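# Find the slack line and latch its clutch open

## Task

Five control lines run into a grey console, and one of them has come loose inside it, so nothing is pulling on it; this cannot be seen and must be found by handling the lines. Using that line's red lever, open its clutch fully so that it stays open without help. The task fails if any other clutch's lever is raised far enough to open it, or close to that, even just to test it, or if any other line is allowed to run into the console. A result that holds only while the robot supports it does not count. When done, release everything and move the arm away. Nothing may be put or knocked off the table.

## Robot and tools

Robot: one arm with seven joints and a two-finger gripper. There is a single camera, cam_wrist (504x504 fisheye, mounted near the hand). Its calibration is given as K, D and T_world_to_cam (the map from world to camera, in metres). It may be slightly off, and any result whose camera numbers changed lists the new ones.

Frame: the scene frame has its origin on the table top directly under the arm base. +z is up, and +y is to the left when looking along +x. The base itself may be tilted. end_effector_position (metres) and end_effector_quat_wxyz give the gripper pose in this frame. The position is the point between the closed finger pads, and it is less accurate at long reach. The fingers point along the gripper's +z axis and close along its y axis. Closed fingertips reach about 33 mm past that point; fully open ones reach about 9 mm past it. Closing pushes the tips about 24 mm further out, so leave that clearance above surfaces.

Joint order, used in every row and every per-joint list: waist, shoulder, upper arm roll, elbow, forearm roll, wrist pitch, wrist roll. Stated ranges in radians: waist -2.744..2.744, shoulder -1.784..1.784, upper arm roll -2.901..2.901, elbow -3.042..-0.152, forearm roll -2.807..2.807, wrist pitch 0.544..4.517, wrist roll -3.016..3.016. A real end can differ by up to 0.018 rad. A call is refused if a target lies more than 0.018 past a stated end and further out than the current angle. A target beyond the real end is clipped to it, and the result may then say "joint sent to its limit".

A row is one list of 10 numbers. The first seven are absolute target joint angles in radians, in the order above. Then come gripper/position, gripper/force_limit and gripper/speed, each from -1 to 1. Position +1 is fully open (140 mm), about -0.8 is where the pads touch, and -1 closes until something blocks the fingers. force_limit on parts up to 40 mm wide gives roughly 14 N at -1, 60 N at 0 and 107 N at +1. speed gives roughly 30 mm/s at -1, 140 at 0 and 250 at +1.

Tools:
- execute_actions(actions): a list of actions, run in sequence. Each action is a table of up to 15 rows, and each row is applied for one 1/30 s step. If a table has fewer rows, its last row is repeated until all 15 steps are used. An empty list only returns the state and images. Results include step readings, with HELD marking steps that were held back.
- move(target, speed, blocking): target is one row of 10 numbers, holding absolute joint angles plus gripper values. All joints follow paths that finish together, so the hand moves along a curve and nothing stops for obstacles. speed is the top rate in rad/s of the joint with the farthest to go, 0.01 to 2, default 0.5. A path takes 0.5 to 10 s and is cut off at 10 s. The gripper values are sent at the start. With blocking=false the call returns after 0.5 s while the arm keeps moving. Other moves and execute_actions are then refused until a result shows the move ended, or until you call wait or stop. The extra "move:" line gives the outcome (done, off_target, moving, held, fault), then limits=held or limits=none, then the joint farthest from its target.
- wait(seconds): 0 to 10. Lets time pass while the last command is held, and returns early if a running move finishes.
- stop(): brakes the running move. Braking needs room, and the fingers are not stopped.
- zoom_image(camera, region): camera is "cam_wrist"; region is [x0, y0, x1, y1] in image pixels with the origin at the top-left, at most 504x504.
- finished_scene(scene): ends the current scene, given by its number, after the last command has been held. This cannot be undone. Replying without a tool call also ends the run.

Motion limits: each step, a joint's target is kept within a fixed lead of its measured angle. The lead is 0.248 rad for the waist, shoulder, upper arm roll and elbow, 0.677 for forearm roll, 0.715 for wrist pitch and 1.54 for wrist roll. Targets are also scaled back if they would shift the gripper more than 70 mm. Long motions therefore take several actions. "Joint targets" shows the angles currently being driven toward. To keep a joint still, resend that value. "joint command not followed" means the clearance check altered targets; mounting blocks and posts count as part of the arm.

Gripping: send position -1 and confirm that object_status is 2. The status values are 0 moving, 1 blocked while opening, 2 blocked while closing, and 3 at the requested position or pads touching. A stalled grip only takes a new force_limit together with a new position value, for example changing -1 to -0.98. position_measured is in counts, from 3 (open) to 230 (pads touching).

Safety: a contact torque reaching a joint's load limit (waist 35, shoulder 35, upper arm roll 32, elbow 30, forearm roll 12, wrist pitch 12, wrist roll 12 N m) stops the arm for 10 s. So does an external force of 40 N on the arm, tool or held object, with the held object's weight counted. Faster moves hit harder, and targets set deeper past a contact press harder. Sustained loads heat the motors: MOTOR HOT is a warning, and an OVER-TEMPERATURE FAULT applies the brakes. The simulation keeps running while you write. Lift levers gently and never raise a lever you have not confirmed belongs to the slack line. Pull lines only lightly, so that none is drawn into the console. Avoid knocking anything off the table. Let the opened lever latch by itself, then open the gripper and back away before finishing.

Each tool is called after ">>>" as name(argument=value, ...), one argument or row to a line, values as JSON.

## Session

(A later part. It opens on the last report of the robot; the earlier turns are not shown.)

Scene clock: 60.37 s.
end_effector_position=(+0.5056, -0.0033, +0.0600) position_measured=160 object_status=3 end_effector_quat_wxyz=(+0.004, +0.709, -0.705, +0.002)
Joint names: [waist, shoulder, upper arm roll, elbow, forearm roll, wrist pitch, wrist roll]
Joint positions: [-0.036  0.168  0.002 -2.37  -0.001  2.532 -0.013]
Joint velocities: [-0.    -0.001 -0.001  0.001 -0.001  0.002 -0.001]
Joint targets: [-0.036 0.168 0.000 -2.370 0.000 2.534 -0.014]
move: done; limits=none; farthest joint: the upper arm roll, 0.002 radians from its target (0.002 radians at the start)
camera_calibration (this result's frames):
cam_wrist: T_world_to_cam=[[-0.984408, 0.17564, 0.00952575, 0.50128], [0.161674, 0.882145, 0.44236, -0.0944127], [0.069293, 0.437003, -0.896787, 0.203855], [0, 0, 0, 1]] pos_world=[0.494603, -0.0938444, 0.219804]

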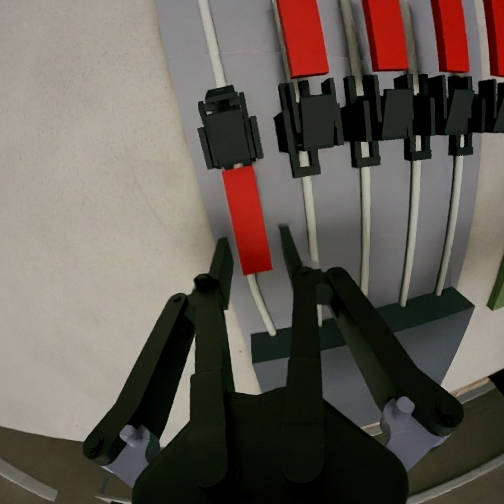

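>>> move(
  target=[-0.036,0.055,0,-2.35,0,2.405,-0.014,-0.25,-0.8,0],
  speed=0.2,
)

>>> move(
  target=[-0.036,0.055,0,-2.35,0,2.405,-0.014,-1,-0.8,0.5],
)

>>> move(
  target=[-0.036,0.115,0,-2.362,0,2.477,-0.014,-1,-0.8,0.5],
  speed=0.05,
)

Scene clock: 61.93 s.
end_effector_position=(+0.5069, -0.0030, +0.1141) position_measured=160 object_status=3 end_effector_quat_wxyz=(+0.001, +0.709, -0.705, +0.005)
Joint names: [waist, shoulder, upper arm roll, elbow, forearm roll, wrist pitch, wrist roll]
Joint positions: [-0.036  0.056  0.002 -2.35  -0.001  2.408 -0.013]
Joint velocities: [ 0.001  0.001 -0.     0.     0.    -0.004  0.001]
Joint targets: [-0.036 0.055 0.000 -2.350 0.000 2.405 -0.014]
move: done; limits=none; farthest joint: the wrist pitch, 0.003 radians from its target (0.127 radians at the start)
camera_calibration (this result's frames):
cam_wrist: T_world_to_cam=[[-0.984435, 0.175746, 0.00112174, 0.502934], [0.158018, 0.882301, 0.443368, -0.117052], [0.0769304, 0.436645, -0.896339, 0.248179], [0, 0, 0, 1]] pos_world=[0.49451, -0.0934796, 0.273786]

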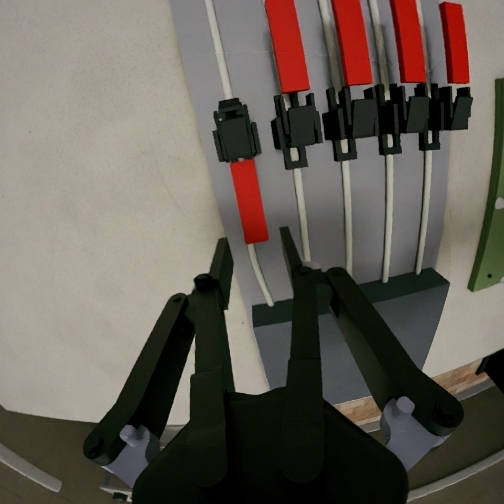

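Scene clock: 62.63 s.
end_effector_position=(+0.5067, -0.0030, +0.1140) position_measured=231 object_status=3 end_effector_quat_wxyz=(+0.002, +0.709, -0.705, +0.005)
Joint names: [waist, shoulder, upper arm roll, elbow, forearm roll, wrist pitch, wrist roll]
Joint positions: [-0.036  0.056  0.002 -2.35  -0.001  2.407 -0.013]
Joint velocities: [-0.001 -0.001 -0.001  0.001 -0.     0.001  0.001]
Joint targets: [-0.036 0.055 0.000 -2.350 0.000 2.405 -0.014]
move: done; limits=none; farthest joint: the upper arm roll, 0.002 radians from its target (0.002 radians at the start)
camera_calibration (this result's frames):
cam_wrist: T_world_to_cam=[[-0.984431, 0.175765, 0.0017406, 0.502666], [0.158313, 0.882296, 0.443272, -0.117129], [0.076376, 0.436646, -0.896385, 0.248434], [0, 0, 0, 1]] pos_world=[0.494408, -0.093486, 0.273737]

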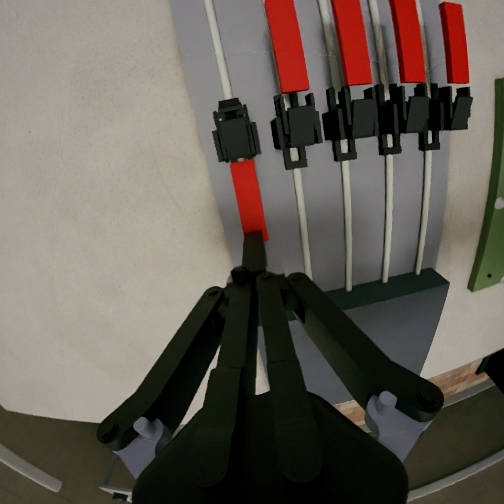

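Scene clock: 74.07 s.
end_effector_position=(+0.5077, -0.0031, +0.0981) position_measured=231 object_status=3 end_effector_quat_wxyz=(+0.002, +0.709, -0.705, +0.005)
Joint names: [waist, shoulder, upper arm roll, elbow, forearm roll, wrist pitch, wrist roll]
Joint positions: [-0.036  0.089  0.002 -2.356 -0.001  2.446 -0.013]
Joint velocities: [ 0.002 -0.     0.001 -0.002 -0.    -0.001  0.003]
Joint targets: [-0.036 0.091 0.002 -2.357 -0.001 2.448 -0.013]
FORCE FAULT: contact force on the arm reached its limit, and the arm stopped for 10 seconds. The contact can be on any part of the arm, not only on its tool. That time counts as 20 of the actions that you can send in this scene. The arm's remaining commands of this call were not run. The arm holds still and accepts commands again. Move the arm away from the contact; if what it grips holds it there, let go first. Pushing or pulling that hard again can fault the arm again.
move: fault; limits=none; farthest joint: the wrist pitch, 0.031 radians from its target (0.070 radians at the start)
camera_calibration (this result's frames):
cam_wrist: T_world_to_cam=[[-0.984443, 0.175695, 0.00204302, 0.503682], [0.158379, 0.882265, 0.443311, -0.110183], [0.076085, 0.436738, -0.896366, 0.234262], [0, 0, 0, 1]] pos_world=[0.495473, -0.0935948, 0.257801]

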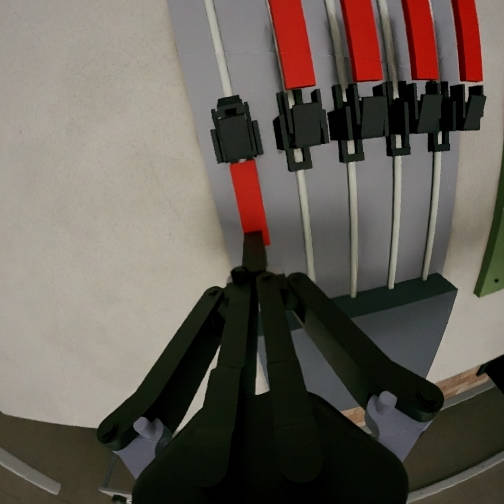

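It was already at the stop.

>>> move(
  target=[-0.036,-0.15,0,-2.3,0,2.15,-0.014,-1,-0.8,0.5],
  speed=0.4,
)

>>> finished_scene(
  scene=1,
)

Scene clock: 75.73 s.
end_effector_position=(+0.4890, -0.0022, +0.2163) position_measured=231 object_status=3 end_effector_quat_wxyz=(+0.001, +0.709, -0.705, +0.006)
Joint names: [waist, shoulder, upper arm roll, elbow, forearm roll, wrist pitch, wrist roll]
Joint positions: [-0.036 -0.15   0.002 -2.3   -0.001  2.153 -0.013]
Joint velocities: [-0.001 -0.     0.001 -0.001 -0.    -0.006  0.   ]
Joint targets: [-0.036 -0.150 0.000 -2.300 0.000 2.150 -0.014]
move: done; limits=none; farthest joint: the wrist pitch, 0.003 radians from its target (0.296 radians at the start)
camera_calibration (this result's frames):
cam_wrist: T_world_to_cam=[[-0.984388, 0.17601, -0.000305514, 0.485376], [0.157656, 0.882508, 0.443085, -0.16007], [0.0782571, 0.436119, -0.89648, 0.340216], [0, 0, 0, 1]] pos_world=[0.47641, -0.0925432, 0.37607]

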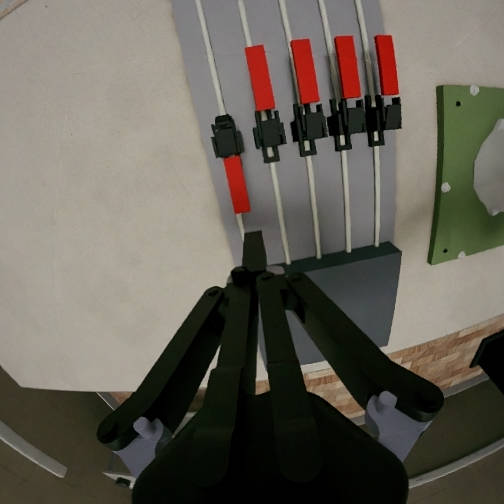

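The scene is finished: the task was done.


## Next scene

The same job, from a new start.

>>> execute_actions(
  actions=[],
)

Scene clock: 0.00 s.
end_effector_position=(+0.0969, +0.1681, +0.1664) position_measured=3 object_status=3 end_effector_quat_wxyz=(+0.288, +0.412, +0.718, -0.481)
Joint names: [waist, shoulder, upper arm roll, elbow, forearm roll, wrist pitch, wrist roll]
Joint positions: [ 1.315  0.223  0.038 -2.315 -0.2    1.367 -2.199]
Joint velocities: [-0.001 -0.001  0.001  0.     0.    -0.001 -0.   ]
Joint targets: [1.315 0.223 0.038 -2.315 -0.200 1.367 -2.199]
camera_calibration (this result's frames):
cam_wrist: T_world_to_cam=[[0.944244, 0.145086, -0.295556, -0.0631584], [0.281577, 0.109394, 0.953282, -0.19335], [0.17064, -0.983353, 0.0624416, 0.321999], [0, 0, 0, 1]] pos_world=[0.0591339, 0.346954, 0.145545]

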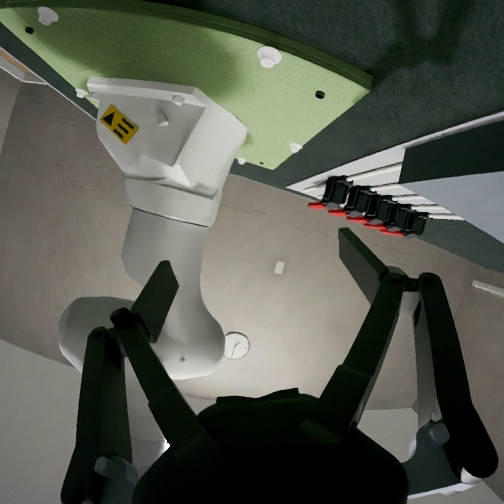

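>>> move(
  target=[1.0,-0.3,0,-2.4,0,1.7,-1.6,1,0,0],
  speed=0.7,
)

>>> move(
  target=[-0.2,-0.404,0,-2.595,0,2.191,-0.2,1,0,0],
  speed=0.8,
)

Scene clock: 2.60 s.
end_effector_position=(+0.1627, +0.2713, +0.2234) position_measured=3 object_status=3 end_effector_quat_wxyz=(+0.102, +0.844, +0.497, -0.175)
Joint names: [waist, shoulder, upper arm roll, elbow, forearm roll, wrist pitch, wrist roll]
Joint positions: [ 1.002 -0.299 -0.    -2.399 -0.004  1.698 -1.605]
Joint velocities: [-0.001  0.     0.     0.001 -0.001 -0.     0.007]
Joint targets: [1.000 -0.300 0.000 -2.400 -0.000 1.700 -1.600]
move: done; limits=none; farthest joint: the wrist roll, 0.005 radians from its target (0.599 radians at the start)
camera_calibration (this result's frames):
cam_wrist: T_world_to_cam=[[0.779611, -0.621429, 0.0776731, 0.0279144], [-0.448598, -0.467585, 0.761659, 0.0407067], [-0.436998, -0.628641, -0.643306, 0.568928], [0, 0, 0, 1]] pos_world=[0.245119, 0.394032, 0.332822]

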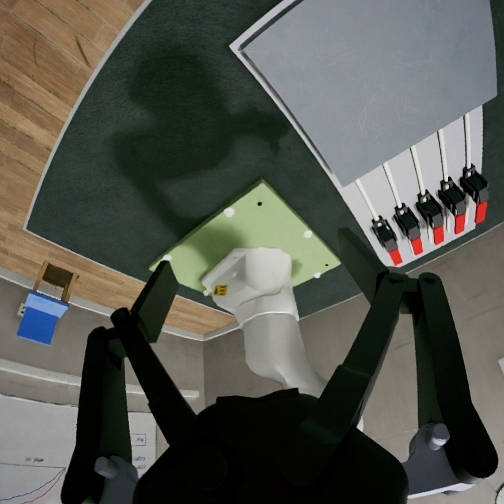

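Scene clock: 5.93 s.
end_effector_position=(+0.3930, -0.0675, +0.1992) position_measured=3 object_status=3 end_effector_quat_wxyz=(+0.003, +0.720, -0.694, +0.004)
Joint names: [waist, shoulder, upper arm roll, elbow, forearm roll, wrist pitch, wrist roll]
Joint positions: [-0.198 -0.403 -0.001 -2.594 -0.004  2.189 -0.205]
Joint velocities: [ 0.001 -0.002 -0.002  0.001  0.001  0.     0.006]
Joint targets: [-0.200 -0.404 0.000 -2.595 0.000 2.191 -0.200]
move: done; limits=none; farthest joint: the wrist roll, 0.005 radians from its target (1.405 radians at the start)
camera_calibration (this result's frames):
cam_wrist: T_world_to_cam=[[-0.989121, 0.147004, 0.00551862, 0.401022], [0.134315, 0.887173, 0.441456, -0.0698807], [0.0599996, 0.437394, -0.897266, 0.368312], [0, 0, 0, 1]] pos_world=[0.383947, -0.158053, 0.35911]

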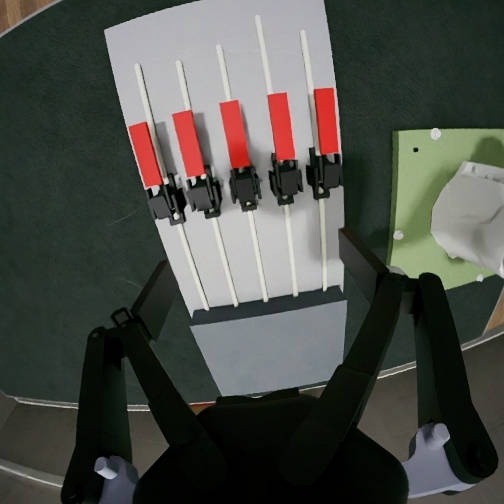

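Same layout. Test lines 4–5 first.

>>> move(
  target=[0.016,0.055,0,-2.465,0,2.52,0.04,-1,-1,0],
  speed=0.5,
)

>>> move(
  target=[0.016,0.132,0,-2.472,0,2.606,0.04,-1,-1,0],
  speed=0.1,
)

>>> move(
  target=[0.016,0.132,0,-2.472,0,2.606,0.04,-0.1,-1,-0.7],
)

>>> move(
  target=[0.016,0.132,0,-2.472,0,2.606,0.04,-1,-1,-0.5],
)

Scene clock: 8.23 s.
end_effector_position=(+0.4767, +0.0199, +0.0790) position_measured=230 object_status=3 end_effector_quat_wxyz=(+0.003, +0.711, -0.704, +0.005)
Joint names: [waist, shoulder, upper arm roll, elbow, forearm roll, wrist pitch, wrist roll]
Joint positions: [ 0.014  0.054  0.    -2.466 -0.004  2.518  0.035]
Joint velocities: [ 0.001 -0.     0.     0.     0.001  0.001  0.007]
Joint targets: [0.016 0.055 0.000 -2.465 0.000 2.520 0.040]
move: done; limits=none; farthest joint: the wrist roll, 0.005 radians from its target (0.244 radians at the start)
camera_calibration (this result's frames):
cam_wrist: T_world_to_cam=[[-0.985016, 0.172403, 0.00444632, 0.469331], [0.156628, 0.883502, 0.441465, -0.116123], [0.0721816, 0.435547, -0.897267, 0.211364], [0, 0, 0, 1]] pos_world=[0.46523, -0.070378, 0.238828]

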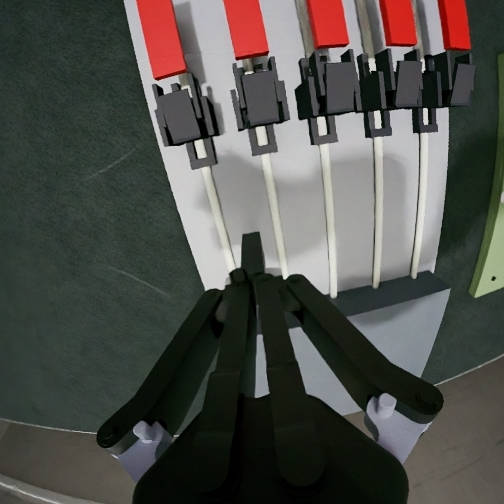

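Scene clock: 9.70 s.
end_effector_position=(+0.4790, +0.0199, +0.0479) position_measured=230 object_status=3 end_effector_quat_wxyz=(+0.002, +0.710, -0.704, +0.006)
Joint names: [waist, shoulder, upper arm roll, elbow, forearm roll, wrist pitch, wrist roll]
Joint positions: [ 0.014  0.13   0.    -2.471 -0.004  2.603  0.036]
Joint velocities: [ 0.001  0.     0.001 -0.     0.001  0.004  0.001]
Joint targets: [0.016 0.132 0.000 -2.472 0.000 2.606 0.040]
move: done; limits=none; farthest joint: the forearm roll, 0.004 radians from its target (0.004 radians at the start)
camera_calibration (this result's frames):
cam_wrist: T_world_to_cam=[[-0.984785, 0.173773, 0.00096084, 0.471757], [0.156258, 0.883083, 0.442433, -0.102599], [0.0760344, 0.435852, -0.896801, 0.181488], [0, 0, 0, 1]] pos_world=[0.466812, -0.0704773, 0.207699]

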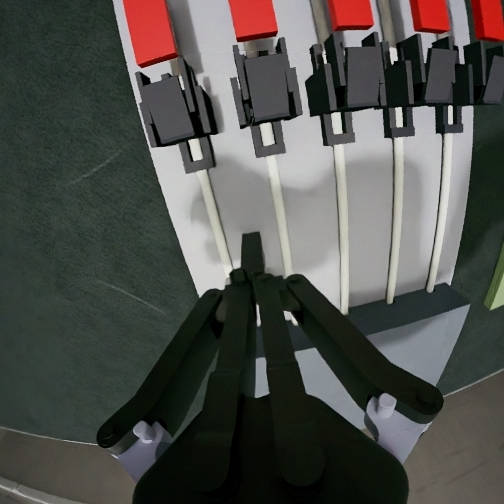

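Scene clock: 10.80 s.
end_effector_position=(+0.4766, +0.0195, +0.0461) position_measured=141 object_status=0 end_effector_quat_wxyz=(+0.004, +0.709, -0.705, +0.004)
Joint names: [waist, shoulder, upper arm roll, elbow, forearm roll, wrist pitch, wrist roll]
Joint positions: [ 0.014  0.132 -0.    -2.474 -0.004  2.602  0.038]
Joint velocities: [-0.     0.001 -0.001  0.001  0.001 -0.002  0.001]
Joint targets: [0.016 0.132 0.000 -2.472 0.000 2.606 0.040]
move: done; limits=none; farthest joint: the forearm roll, 0.004 radians from its target (0.004 radians at the start)
camera_calibration (this result's frames):
cam_wrist: T_world_to_cam=[[-0.984454, 0.175531, 0.00624516, 0.469034], [0.160229, 0.882928, 0.441321, -0.102943], [0.0719516, 0.435461, -0.897328, 0.182204], [0, 0, 0, 1]] pos_world=[0.465127, -0.0707813, 0.205998]

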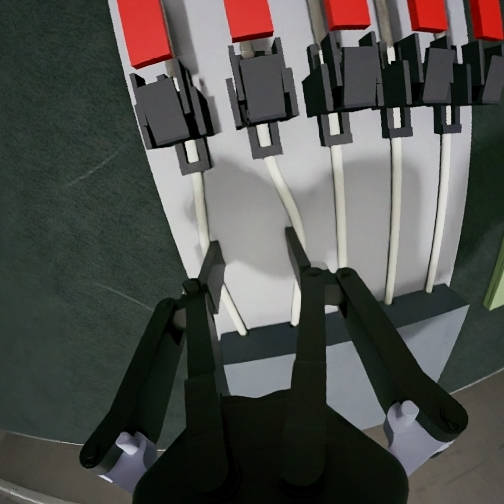

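Scene clock: 11.67 s.
end_effector_position=(+0.4798, +0.0196, +0.0479) position_measured=230 object_status=3 end_effector_quat_wxyz=(+0.001, +0.709, -0.705, +0.007)
Joint names: [waist, shoulder, upper arm roll, elbow, forearm roll, wrist pitch, wrist roll]
Joint positions: [ 0.014  0.131 -0.    -2.471 -0.004  2.606  0.038]
Joint velocities: [ 0.001  0.001 -0.001 -0.     0.003  0.     0.   ]
Joint targets: [0.016 0.132 0.000 -2.472 0.000 2.606 0.040]
move: done; limits=none; farthest joint: the forearm roll, 0.004 radians from its target (0.004 radians at the start)
camera_calibration (this result's frames):
cam_wrist: T_world_to_cam=[[-0.984488, 0.175443, -0.00161693, 0.472543], [0.156592, 0.88279, 0.442901, -0.102721], [0.0791312, 0.435778, -0.896569, 0.180038], [0, 0, 0, 1]] pos_world=[0.467052, -0.07068, 0.207676]

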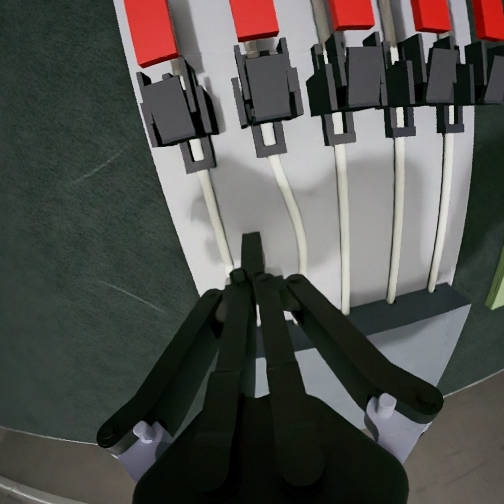

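>>> move(
  target=[0.016,-0.09,0,-2.44,0,2.35,0.04,-1,-1,0],
  speed=0.4,
)

>>> move(
  target=[-0.4275,-0.019,0,-2.401,0,2.382,-0.405,-0.25,-1,0],
  speed=0.5,
)

Scene clock: 13.83 s.
end_effector_position=(+0.4730, +0.0199, +0.1431) position_measured=230 object_status=3 end_effector_quat_wxyz=(+0.002, +0.709, -0.705, +0.006)
Joint names: [waist, shoulder, upper arm roll, elbow, forearm roll, wrist pitch, wrist roll]
Joint positions: [ 0.014 -0.089 -0.    -2.44  -0.004  2.353  0.038]
Joint velocities: [-0.002 -0.001  0.    -0.     0.001 -0.005  0.001]
Joint targets: [0.016 -0.090 0.000 -2.440 0.000 2.350 0.040]
move: done; limits=none; farthest joint: the forearm roll, 0.004 radians from its target (0.004 radians at the start)
camera_calibration (this result's frames):
cam_wrist: T_world_to_cam=[[-0.984384, 0.176033, -0.000133777, 0.465626], [0.157851, 0.883045, 0.441945, -0.144508], [0.0779151, 0.435023, -0.897042, 0.266463], [0, 0, 0, 1]] pos_world=[0.460404, -0.070276, 0.302956]

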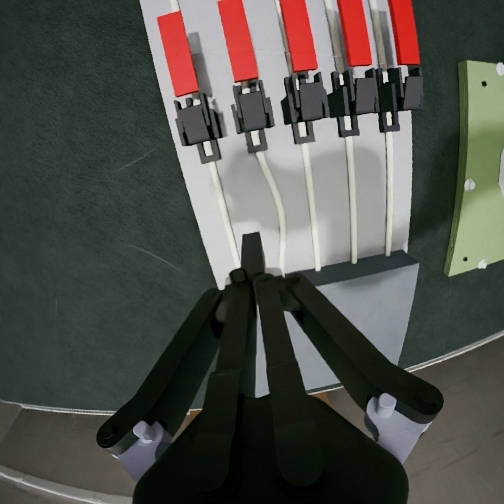

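Scene clock: 16.10 s.
end_effector_position=(+0.4486, -0.1893, +0.1297) position_measured=160 object_status=3 end_effector_quat_wxyz=(+0.003, +0.708, -0.706, +0.004)
Joint names: [waist, shoulder, upper arm roll, elbow, forearm roll, wrist pitch, wrist roll]
Joint positions: [-0.425 -0.02  -0.001 -2.402 -0.004  2.38  -0.4  ]
Joint velocities: [ 0.001  0.001 -0.    -0.    -0.    -0.    -0.005]
Joint targets: [-0.427 -0.019 0.000 -2.401 0.000 2.382 -0.405]
move: done; limits=none; farthest joint: the wrist roll, 0.005 radians from its target (0.443 radians at the start)
camera_calibration (this result's frames):
cam_wrist: T_world_to_cam=[[-0.983778, 0.179318, 0.00513116, 0.478169], [0.163089, 0.882097, 0.441934, 0.047496], [0.0747206, 0.435602, -0.897033, 0.348921], [0, 0, 0, 1]] pos_world=[0.436595, -0.279631, 0.289549]

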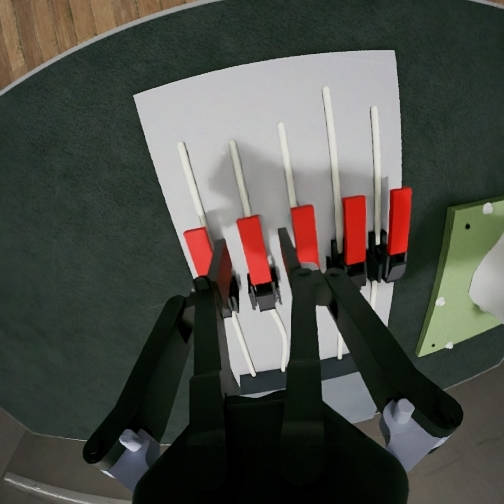

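>>> move(
  target=[-0.4275,0.1084,0,-2.434,0,2.55,-0.405,-0.25,-1,0],
  speed=0.12,
)

Scene clock: 18.20 s.
end_effector_position=(+0.4522, -0.1911, +0.0698) position_measured=160 object_status=3 end_effector_quat_wxyz=(+0.001, +0.709, -0.705, +0.008)
Joint names: [waist, shoulder, upper arm roll, elbow, forearm roll, wrist pitch, wrist roll]
Joint positions: [-0.425  0.107 -0.001 -2.433 -0.004  2.547 -0.401]
Joint velocities: [-0.     0.     0.    -0.    -0.001  0.004 -0.002]
Joint targets: [-0.427 0.108 0.000 -2.434 0.000 2.550 -0.405]
move: done; limits=none; farthest joint: the forearm roll, 0.004 radians from its target (0.004 radians at the start)
camera_calibration (this result's frames):
cam_wrist: T_world_to_cam=[[-0.984173, 0.177179, -0.00339225, 0.482648], [0.157593, 0.883813, 0.440498, 0.0778179], [0.0810452, 0.432991, -0.897747, 0.292384], [0, 0, 0, 1]] pos_world=[0.439049, -0.280891, 0.229845]

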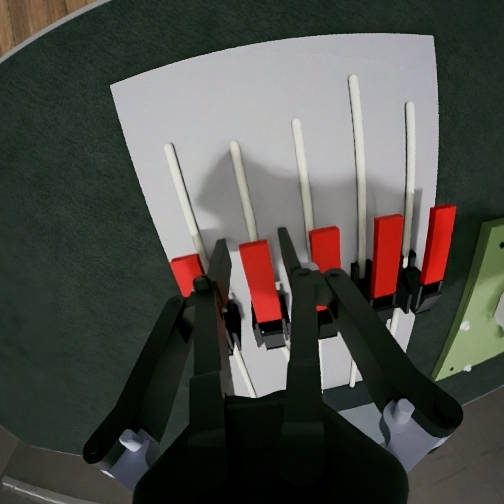

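>>> move(
  target=[-0.4275,0.1084,0,-2.434,0,2.544,-0.405,-1,-0.8,-0.7],
)

>>> move(
  target=[-0.412,0.036,0,-2.433,0,2.469,-0.388,-1,-0.8,-0.7],
  speed=0.07,
)

>>> move(
  target=[-0.374,-0.0315,0,-2.441,0,2.41,-0.352,-1,-0.8,-0.7],
  speed=0.07,
)

>>> move(
  target=[-0.326,-0.076,0,-2.448,0,2.372,-0.308,-1,-0.8,-0.7],
  speed=0.07,
)

>>> move(
  target=[-0.266,-0.106,0,-2.462,0,2.356,-0.26,-1,-0.8,-0.7],
  speed=0.07,
)

Scene clock: 19.20 s.
end_effector_position=(+0.4503, -0.1911, +0.0693) position_measured=198 object_status=2 end_effector_quat_wxyz=(+0.002, +0.709, -0.705, +0.006)
Joint names: [waist, shoulder, upper arm roll, elbow, forearm roll, wrist pitch, wrist roll]
Joint positions: [-0.427  0.107 -0.002 -2.434 -0.004  2.543 -0.403]
Joint velocities: [-0.    -0.    -0.     0.001 -0.001 -0.001 -0.   ]
Joint targets: [-0.427 0.108 0.000 -2.434 0.000 2.544 -0.405]
move: done; limits=none; farthest joint: the forearm roll, 0.004 radians from its target (0.004 radians at the start)
camera_calibration (this result's frames):
cam_wrist: T_world_to_cam=[[-0.984251, 0.176773, 0.00100001, 0.48047], [0.159058, 0.88312, 0.441361, 0.0775081], [0.0771376, 0.434569, -0.897329, 0.294114], [0, 0, 0, 1]] pos_world=[0.437888, -0.281196, 0.229227]

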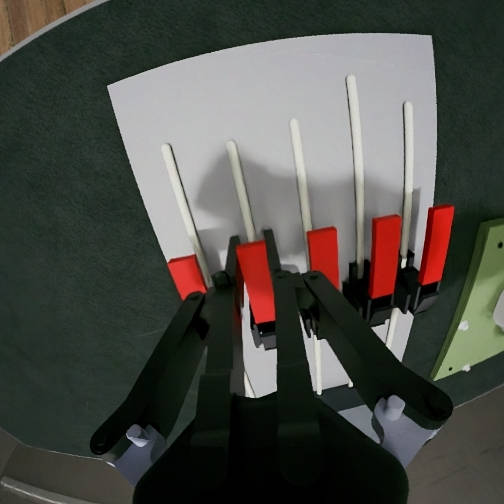

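Scene clock: 20.60 s.
end_effector_position=(+0.4498, -0.1828, +0.0953) position_measured=198 object_status=2 end_effector_quat_wxyz=(+0.002, +0.708, -0.706, +0.006)
Joint names: [waist, shoulder, upper arm roll, elbow, forearm roll, wrist pitch, wrist roll]
Joint positions: [-0.413  0.041 -0.    -2.435 -0.003  2.477 -0.387]
Joint velocities: [ 0.    -0.001  0.001 -0.    -0.    -0.002  0.003]
Joint targets: [-0.412 0.036 0.000 -2.433 0.000 2.469 -0.388]
move: done; limits=none; farthest joint: the wrist pitch, 0.008 radians from its target (0.074 radians at the start)
camera_calibration (this result's frames):
cam_wrist: T_world_to_cam=[[-0.983788, 0.179329, 0.00153766, 0.478607], [0.161534, 0.882376, 0.441951, 0.0574625], [0.0778976, 0.435034, -0.897038, 0.313592], [0, 0, 0, 1]] pos_world=[0.437138, -0.272955, 0.255173]

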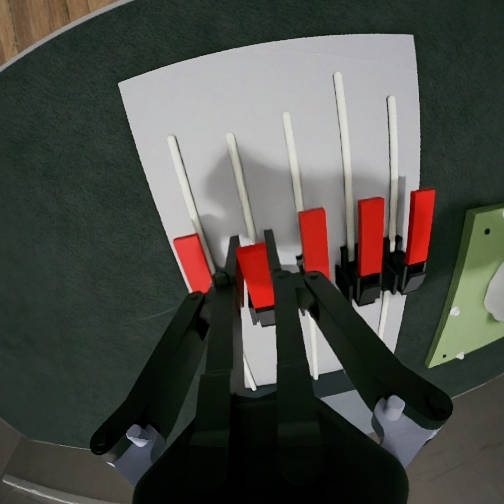

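Scene clock: 22.10 s.
end_effector_position=(+0.4493, -0.1651, +0.1190) position_measured=198 object_status=2 end_effector_quat_wxyz=(+0.002, +0.705, -0.709, +0.006)
Joint names: [waist, shoulder, upper arm roll, elbow, forearm roll, wrist pitch, wrist roll]
Joint positions: [-0.378 -0.025 -0.002 -2.442 -0.003  2.418 -0.345]
Joint velocities: [-0.    -0.    -0.     0.002  0.001 -0.     0.005]
Joint targets: [-0.374 -0.032 0.000 -2.441 0.000 2.410 -0.352]
move: done; limits=none; farthest joint: the wrist pitch, 0.008 radians from its target (0.067 radians at the start)
camera_calibration (this result's frames):
cam_wrist: T_world_to_cam=[[-0.982273, 0.18745, 0.00124283, 0.475684], [0.168689, 0.881032, 0.441957, 0.0280158], [0.0817499, 0.434332, -0.897036, 0.325355], [0, 0, 0, 1]] pos_world=[0.435928, -0.255162, 0.278882]

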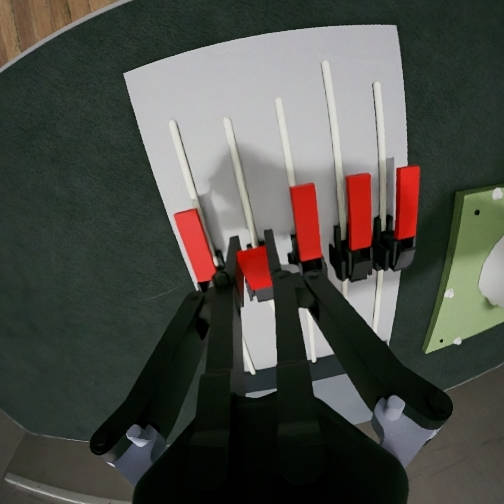

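Scene clock: 23.40 s.
end_effector_position=(+0.4492, -0.1454, +0.1333) position_measured=198 object_status=2 end_effector_quat_wxyz=(+0.002, +0.702, -0.712, +0.005)
Joint names: [waist, shoulder, upper arm roll, elbow, forearm roll, wrist pitch, wrist roll]
Joint positions: [-0.336 -0.07  -0.005 -2.45  -0.003  2.38  -0.297]
Joint velocities: [ 0.    -0.001  0.    -0.001 -0.    -0.     0.006]
Joint targets: [-0.326 -0.076 0.000 -2.448 0.000 2.372 -0.308]
move: off_target; limits=none; farthest joint: the wrist roll, 0.011 radians from its target (0.037 radians at the start)
camera_calibration (this result's frames):
cam_wrist: T_world_to_cam=[[-0.980401, 0.196988, 0.00316259, 0.472103], [0.178024, 0.878913, 0.442514, -0.00019116], [0.0843905, 0.434404, -0.896756, 0.328365], [0, 0, 0, 1]] pos_world=[0.435174, -0.235474, 0.293055]

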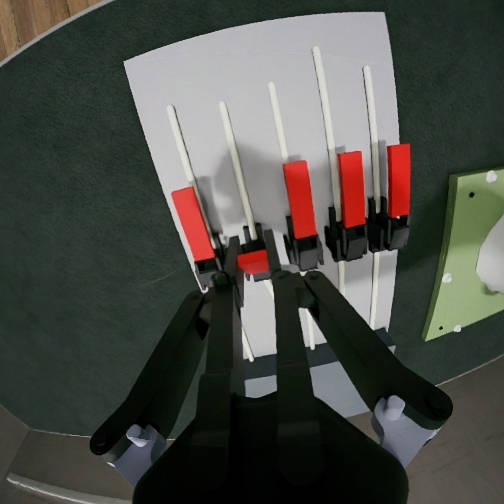

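Scene clock: 24.93 s.
end_effector_position=(+0.4492, -0.1238, +0.1414) position_measured=198 object_status=2 end_effector_quat_wxyz=(+0.003, +0.701, -0.713, +0.006)
Joint names: [waist, shoulder, upper arm roll, elbow, forearm roll, wrist pitch, wrist roll]
Joint positions: [-0.284 -0.102 -0.012 -2.463 -0.007  2.361 -0.247]
Joint velocities: [-0.    -0.001 -0.     0.001  0.     0.001  0.005]
Joint targets: [-0.266 -0.106 0.000 -2.462 0.000 2.356 -0.260]
move: off_target; limits=none; farthest joint: the waist, 0.018 radians from its target (0.070 radians at the start)
camera_calibration (this result's frames):
cam_wrist: T_world_to_cam=[[-0.980162, 0.198181, 0.00270546, 0.467991], [0.179088, 0.879719, 0.440478, -0.0228294], [0.0849143, 0.432225, -0.897759, 0.325919], [0, 0, 0, 1]] pos_world=[0.43512, -0.213534, 0.301387]

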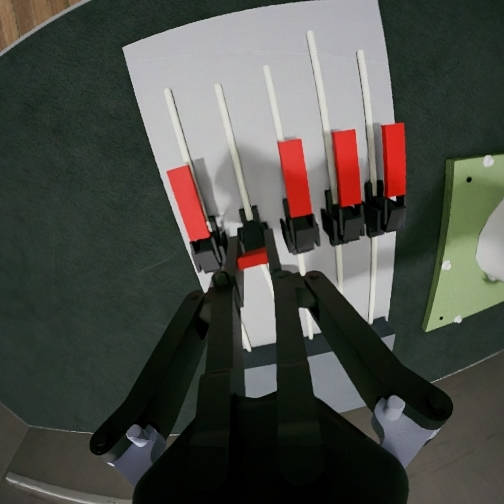

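>>> move(
  target=[-0.202,-0.122,0,-2.48,0,2.358,-0.21,-1,-0.8,-0.7],
  speed=0.06,
)

>>> move(
  target=[-0.158,-0.129,0,-2.495,0,2.366,-0.17,-1,-0.8,-0.7],
  speed=0.06,
)

>>> move(
  target=[-0.115,-0.122,0,-2.513,0,2.391,-0.125,-1,-0.8,-0.7],
  speed=0.06,
)

Scene clock: 26.97 s.
end_effector_position=(+0.4493, -0.0968, +0.1443) position_measured=198 object_status=2 end_effector_quat_wxyz=(+0.005, +0.706, -0.708, +0.006)
Joint names: [waist, shoulder, upper arm roll, elbow, forearm roll, wrist pitch, wrist roll]
Joint positions: [-0.222 -0.125 -0.016 -2.479 -0.012  2.353 -0.199]
Joint velocities: [ 0.002 -0.001  0.001 -0.001  0.    -0.001  0.005]
Joint targets: [-0.202 -0.122 0.000 -2.480 0.000 2.358 -0.210]
move: off_target; limits=none; farthest joint: the waist, 0.020 radians from its target (0.082 radians at the start)
camera_calibration (this result's frames):
cam_wrist: T_world_to_cam=[[-0.982722, 0.185044, 0.00393985, 0.462425], [0.168053, 0.883161, 0.437933, -0.0422555], [0.0775576, 0.431029, -0.898999, 0.320225], [0, 0, 0, 1]] pos_world=[0.4367, -0.186277, 0.304565]

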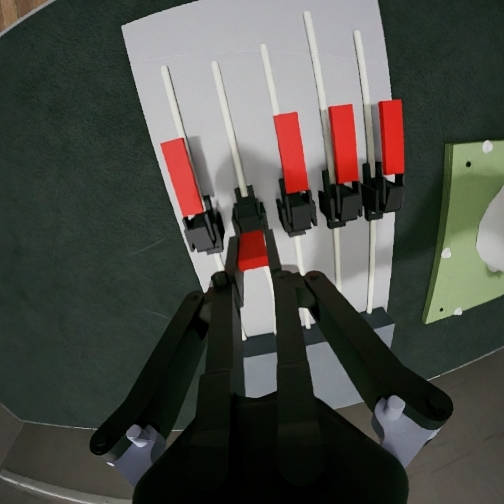

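Scene clock: 28.43 s.
end_effector_position=(+0.4493, -0.0764, +0.1420) position_measured=198 object_status=2 end_effector_quat_wxyz=(+0.006, +0.710, -0.704, +0.007)
Joint names: [waist, shoulder, upper arm roll, elbow, forearm roll, wrist pitch, wrist roll]
Joint positions: [-0.178 -0.132 -0.016 -2.494 -0.016  2.36  -0.163]
Joint velocities: [ 0.    -0.001 -0.     0.001  0.001  0.001  0.005]
Joint targets: [-0.158 -0.129 0.000 -2.495 0.000 2.366 -0.170]
move: off_target; limits=none; farthest joint: the waist, 0.020 radians from its target (0.064 radians at the start)
camera_calibration (this result's frames):
cam_wrist: T_world_to_cam=[[-0.984888, 0.173143, 0.0042108, 0.458623], [0.157676, 0.886318, 0.435406, -0.0539515], [0.0716555, 0.42949, -0.900224, 0.312012], [0, 0, 0, 1]] pos_world=[0.437842, -0.165596, 0.302441]

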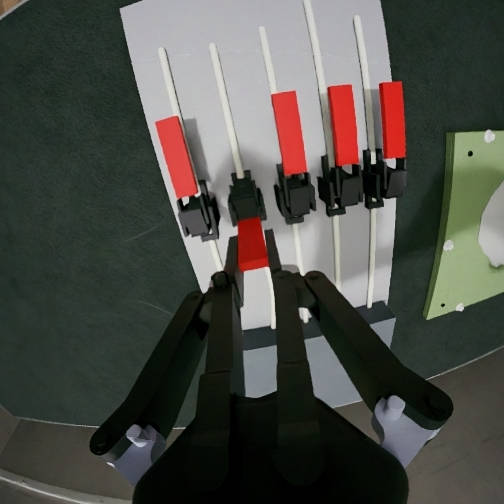

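Scene clock: 29.97 s.
end_effector_position=(+0.4489, -0.0506, +0.1325) position_measured=198 object_status=2 end_effector_quat_wxyz=(+0.006, +0.715, -0.699, +0.006)
Joint names: [waist, shoulder, upper arm roll, elbow, forearm roll, wrist pitch, wrist roll]
Joint positions: [-0.128 -0.125 -0.01  -2.513 -0.013  2.385 -0.124]
Joint velocities: [0.001 0.    0.    0.    0.    0.001 0.005]
Joint targets: [-0.115 -0.122 0.000 -2.513 0.000 2.391 -0.125]
move: off_target; limits=none; farthest joint: the waist, 0.013 radians from its target (0.063 radians at the start)
camera_calibration (this result's frames):
cam_wrist: T_world_to_cam=[[-0.987188, 0.159458, 0.00579058, 0.45402], [0.145945, 0.88767, 0.43674, -0.0674532], [0.0645016, 0.431989, -0.899569, 0.295737], [0, 0, 0, 1]] pos_world=[0.438972, -0.140276, 0.292866]

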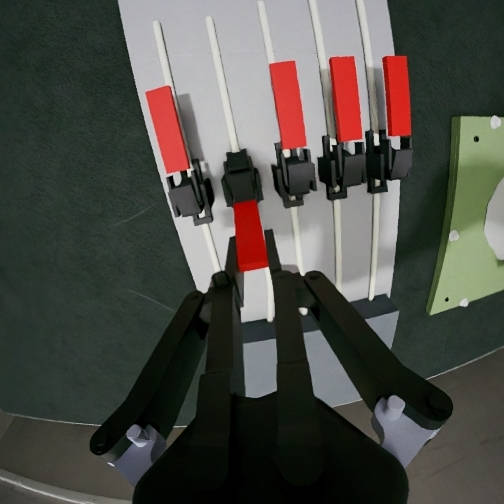

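>>> move(
  target=[-0.07,-0.082,0,-2.54,0,2.455,-0.055,-1,-0.8,-0.7],
  speed=0.06,
)

>>> move(
  target=[-0.05,-0.034,0,-2.556,0,2.519,-0.028,-1,-0.8,-0.7],
  speed=0.06,
)

>>> move(
  target=[-0.034,0.033,0,-2.565,0,2.595,-0.01,-1,-0.8,-0.7],
  speed=0.06,
)

Scene clock: 31.93 s.
end_effector_position=(+0.4492, -0.0238, +0.1107) position_measured=198 object_status=2 end_effector_quat_wxyz=(+0.004, +0.710, -0.704, +0.005)
Joint names: [waist, shoulder, upper arm roll, elbow, forearm roll, wrist pitch, wrist roll]
Joint positions: [-0.076 -0.087 -0.004 -2.538 -0.006  2.449 -0.056]
Joint velocities: [-0.001 -0.001 -0.002 -0.001  0.001  0.001  0.006]
Joint targets: [-0.070 -0.082 0.000 -2.540 0.000 2.455 -0.055]
move: done; limits=none; farthest joint: the waist, 0.006 radians from its target (0.058 radians at the start)
camera_calibration (this result's frames):
cam_wrist: T_world_to_cam=[[-0.984625, 0.17463, 0.00416769, 0.449552], [0.158598, 0.88372, 0.440324, -0.0880054], [0.0732108, 0.434215, -0.897829, 0.260441], [0, 0, 0, 1]] pos_world=[0.437531, -0.113821, 0.270709]

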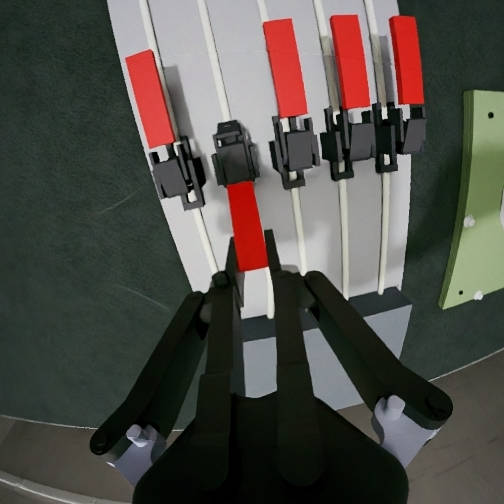

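Scene clock: 33.47 s.
end_effector_position=(+0.4497, -0.0098, +0.0890) position_measured=198 object_status=2 end_effector_quat_wxyz=(+0.002, +0.709, -0.705, +0.005)
Joint names: [waist, shoulder, upper arm roll, elbow, forearm roll, wrist pitch, wrist roll]
Joint positions: [-0.05  -0.04   0.    -2.554 -0.002  2.513 -0.027]
Joint velocities: [-0.001  0.    -0.    -0.     0.001  0.003  0.005]
Joint targets: [-0.050 -0.034 0.000 -2.556 0.000 2.519 -0.028]
move: done; limits=none; farthest joint: the shoulder, 0.006 radians from its target (0.053 radians at the start)
camera_calibration (this result's frames):
cam_wrist: T_world_to_cam=[[-0.984347, 0.176216, 0.00284419, 0.447619], [0.15926, 0.882485, 0.442557, -0.091372], [0.0754759, 0.436083, -0.896736, 0.233771], [0, 0, 0, 1]] pos_world=[0.437521, -0.100187, 0.248795]

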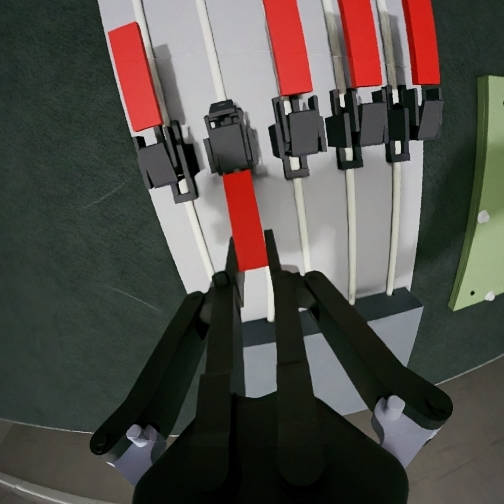

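Scene clock: 35.20 s.
end_effector_position=(+0.4502, -0.0016, +0.0612) position_measured=198 object_status=2 end_effector_quat_wxyz=(+0.002, +0.710, -0.704, +0.005)
Joint names: [waist, shoulder, upper arm roll, elbow, forearm roll, wrist pitch, wrist roll]
Joint positions: [-0.033  0.029  0.002 -2.563 -0.002  2.592 -0.01 ]
Joint velocities: [ 0.001  0.    -0.002 -0.003  0.     0.002  0.003]
Joint targets: [-0.034 0.033 0.000 -2.565 0.000 2.595 -0.010]
move: done; limits=none; farthest joint: the shoulder, 0.004 radians from its target (0.073 radians at the start)
camera_calibration (this result's frames):
cam_wrist: T_world_to_cam=[[-0.984586, 0.174871, 0.00321165, 0.446855], [0.158191, 0.88254, 0.442831, -0.0859199], [0.0746037, 0.436513, -0.896599, 0.205605], [0, 0, 0, 1]] pos_world=[0.43822, -0.0920634, 0.220958]

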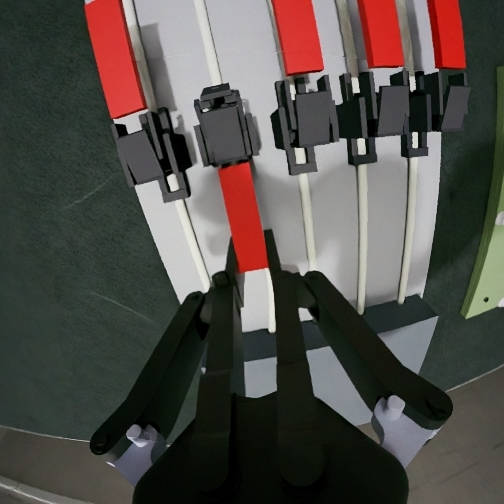

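About the same end point; a few mm more, then release.

>>> move(
  target=[-0.033,0.041,0,-2.566,0,2.604,-0.01,-1,-0.8,-0.7],
  speed=0.03,
)

>>> move(
  target=[-0.033,0.035,0,-2.565,0,2.598,-0.01,-0.25,-0.8,-0.7],
  speed=0.03,
)

>>> move(
  target=[-0.033,-0.27,0,-2.45,0,2.18,-0.01,-0.25,-0.8,-0.7],
  speed=0.4,
)

Scene clock: 36.17 s.
end_effector_position=(+0.4503, -0.0012, +0.0580) position_measured=198 object_status=2 end_effector_quat_wxyz=(+0.002, +0.710, -0.704, +0.005)
Joint names: [waist, shoulder, upper arm roll, elbow, forearm roll, wrist pitch, wrist roll]
Joint positions: [-0.033  0.037  0.002 -2.564 -0.002  2.601 -0.009]
Joint velocities: [-0.     0.001  0.001 -0.002 -0.     0.001  0.001]
Joint targets: [-0.033 0.041 0.000 -2.566 0.000 2.604 -0.010]
move: done; limits=none; farthest joint: the shoulder, 0.004 radians from its target (0.012 radians at the start)
camera_calibration (this result's frames):
cam_wrist: T_world_to_cam=[[-0.98463, 0.174632, 0.0028886, 0.4469], [0.157829, 0.882563, 0.442913, -0.0847005], [0.0747975, 0.436561, -0.89656, 0.20248], [0, 0, 0, 1]] pos_world=[0.438254, -0.0916843, 0.217759]

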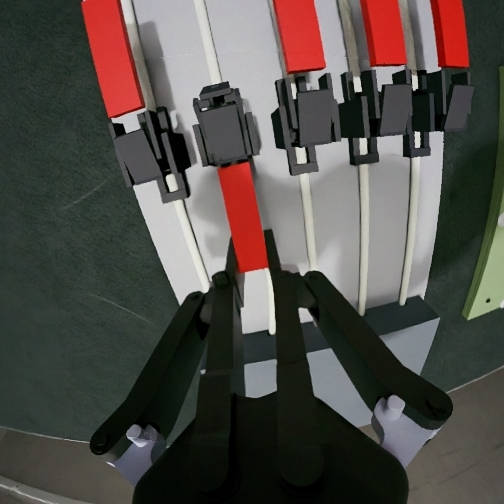

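Scene clock: 36.87 s.
end_effector_position=(+0.4502, -0.0015, +0.0583) position_measured=160 object_status=3 end_effector_quat_wxyz=(+0.002, +0.710, -0.705, +0.005)
Joint names: [waist, shoulder, upper arm roll, elbow, forearm roll, wrist pitch, wrist roll]
Joint positions: [-0.033  0.037  0.002 -2.564 -0.002  2.6   -0.009]
Joint velocities: [ 0.    -0.001 -0.     0.001  0.    -0.001  0.002]
Joint targets: [-0.033 0.035 0.000 -2.565 0.000 2.598 -0.010]
move: done; limits=none; farthest joint: the shoulder, 0.002 radians from its target (0.002 radians at the start)
camera_calibration (this result's frames):
cam_wrist: T_world_to_cam=[[-0.984517, 0.175266, 0.0028505, 0.446875], [0.158381, 0.882471, 0.4429, -0.0848384], [0.0751097, 0.436494, -0.896566, 0.202699], [0, 0, 0, 1]] pos_world=[0.438168, -0.0919314, 0.218034]

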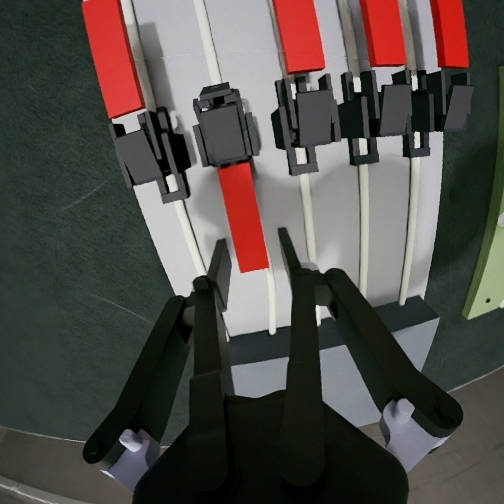

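Scene clock: 38.73 s.
end_effector_position=(+0.4452, -0.0006, +0.2065) position_measured=160 object_status=3 end_effector_quat_wxyz=(+0.002, +0.709, -0.705, +0.006)
Joint names: [waist, shoulder, upper arm roll, elbow, forearm roll, wrist pitch, wrist roll]
Joint positions: [-0.033 -0.269  0.001 -2.45  -0.002  2.183 -0.009]
Joint velocities: [-0.001 -0.001  0.    -0.001  0.001 -0.004 -0.   ]
Joint targets: [-0.033 -0.270 0.000 -2.450 0.000 2.180 -0.010]
move: done; limits=none; farthest joint: the wrist pitch, 0.003 radians from its target (0.420 radians at the start)
camera_calibration (this result's frames):
cam_wrist: T_world_to_cam=[[-0.984393, 0.175982, 0.000655946, 0.441763], [0.158121, 0.882833, 0.44227, -0.150213], [0.0772526, 0.435472, -0.896882, 0.334647], [0, 0, 0, 1]] pos_world=[0.432768, -0.0908589, 0.366284]

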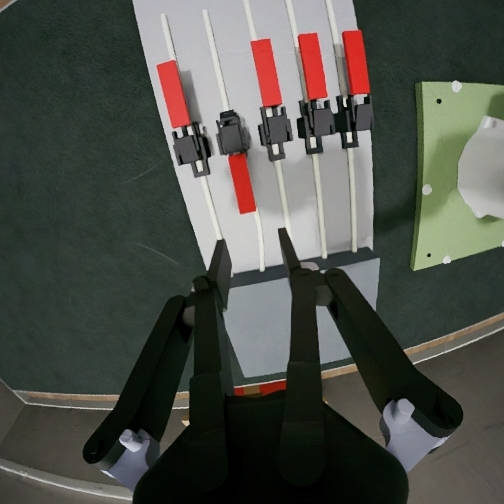

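>>> finished_scene(
  scene=2,
)

The scene is finished: the task was done.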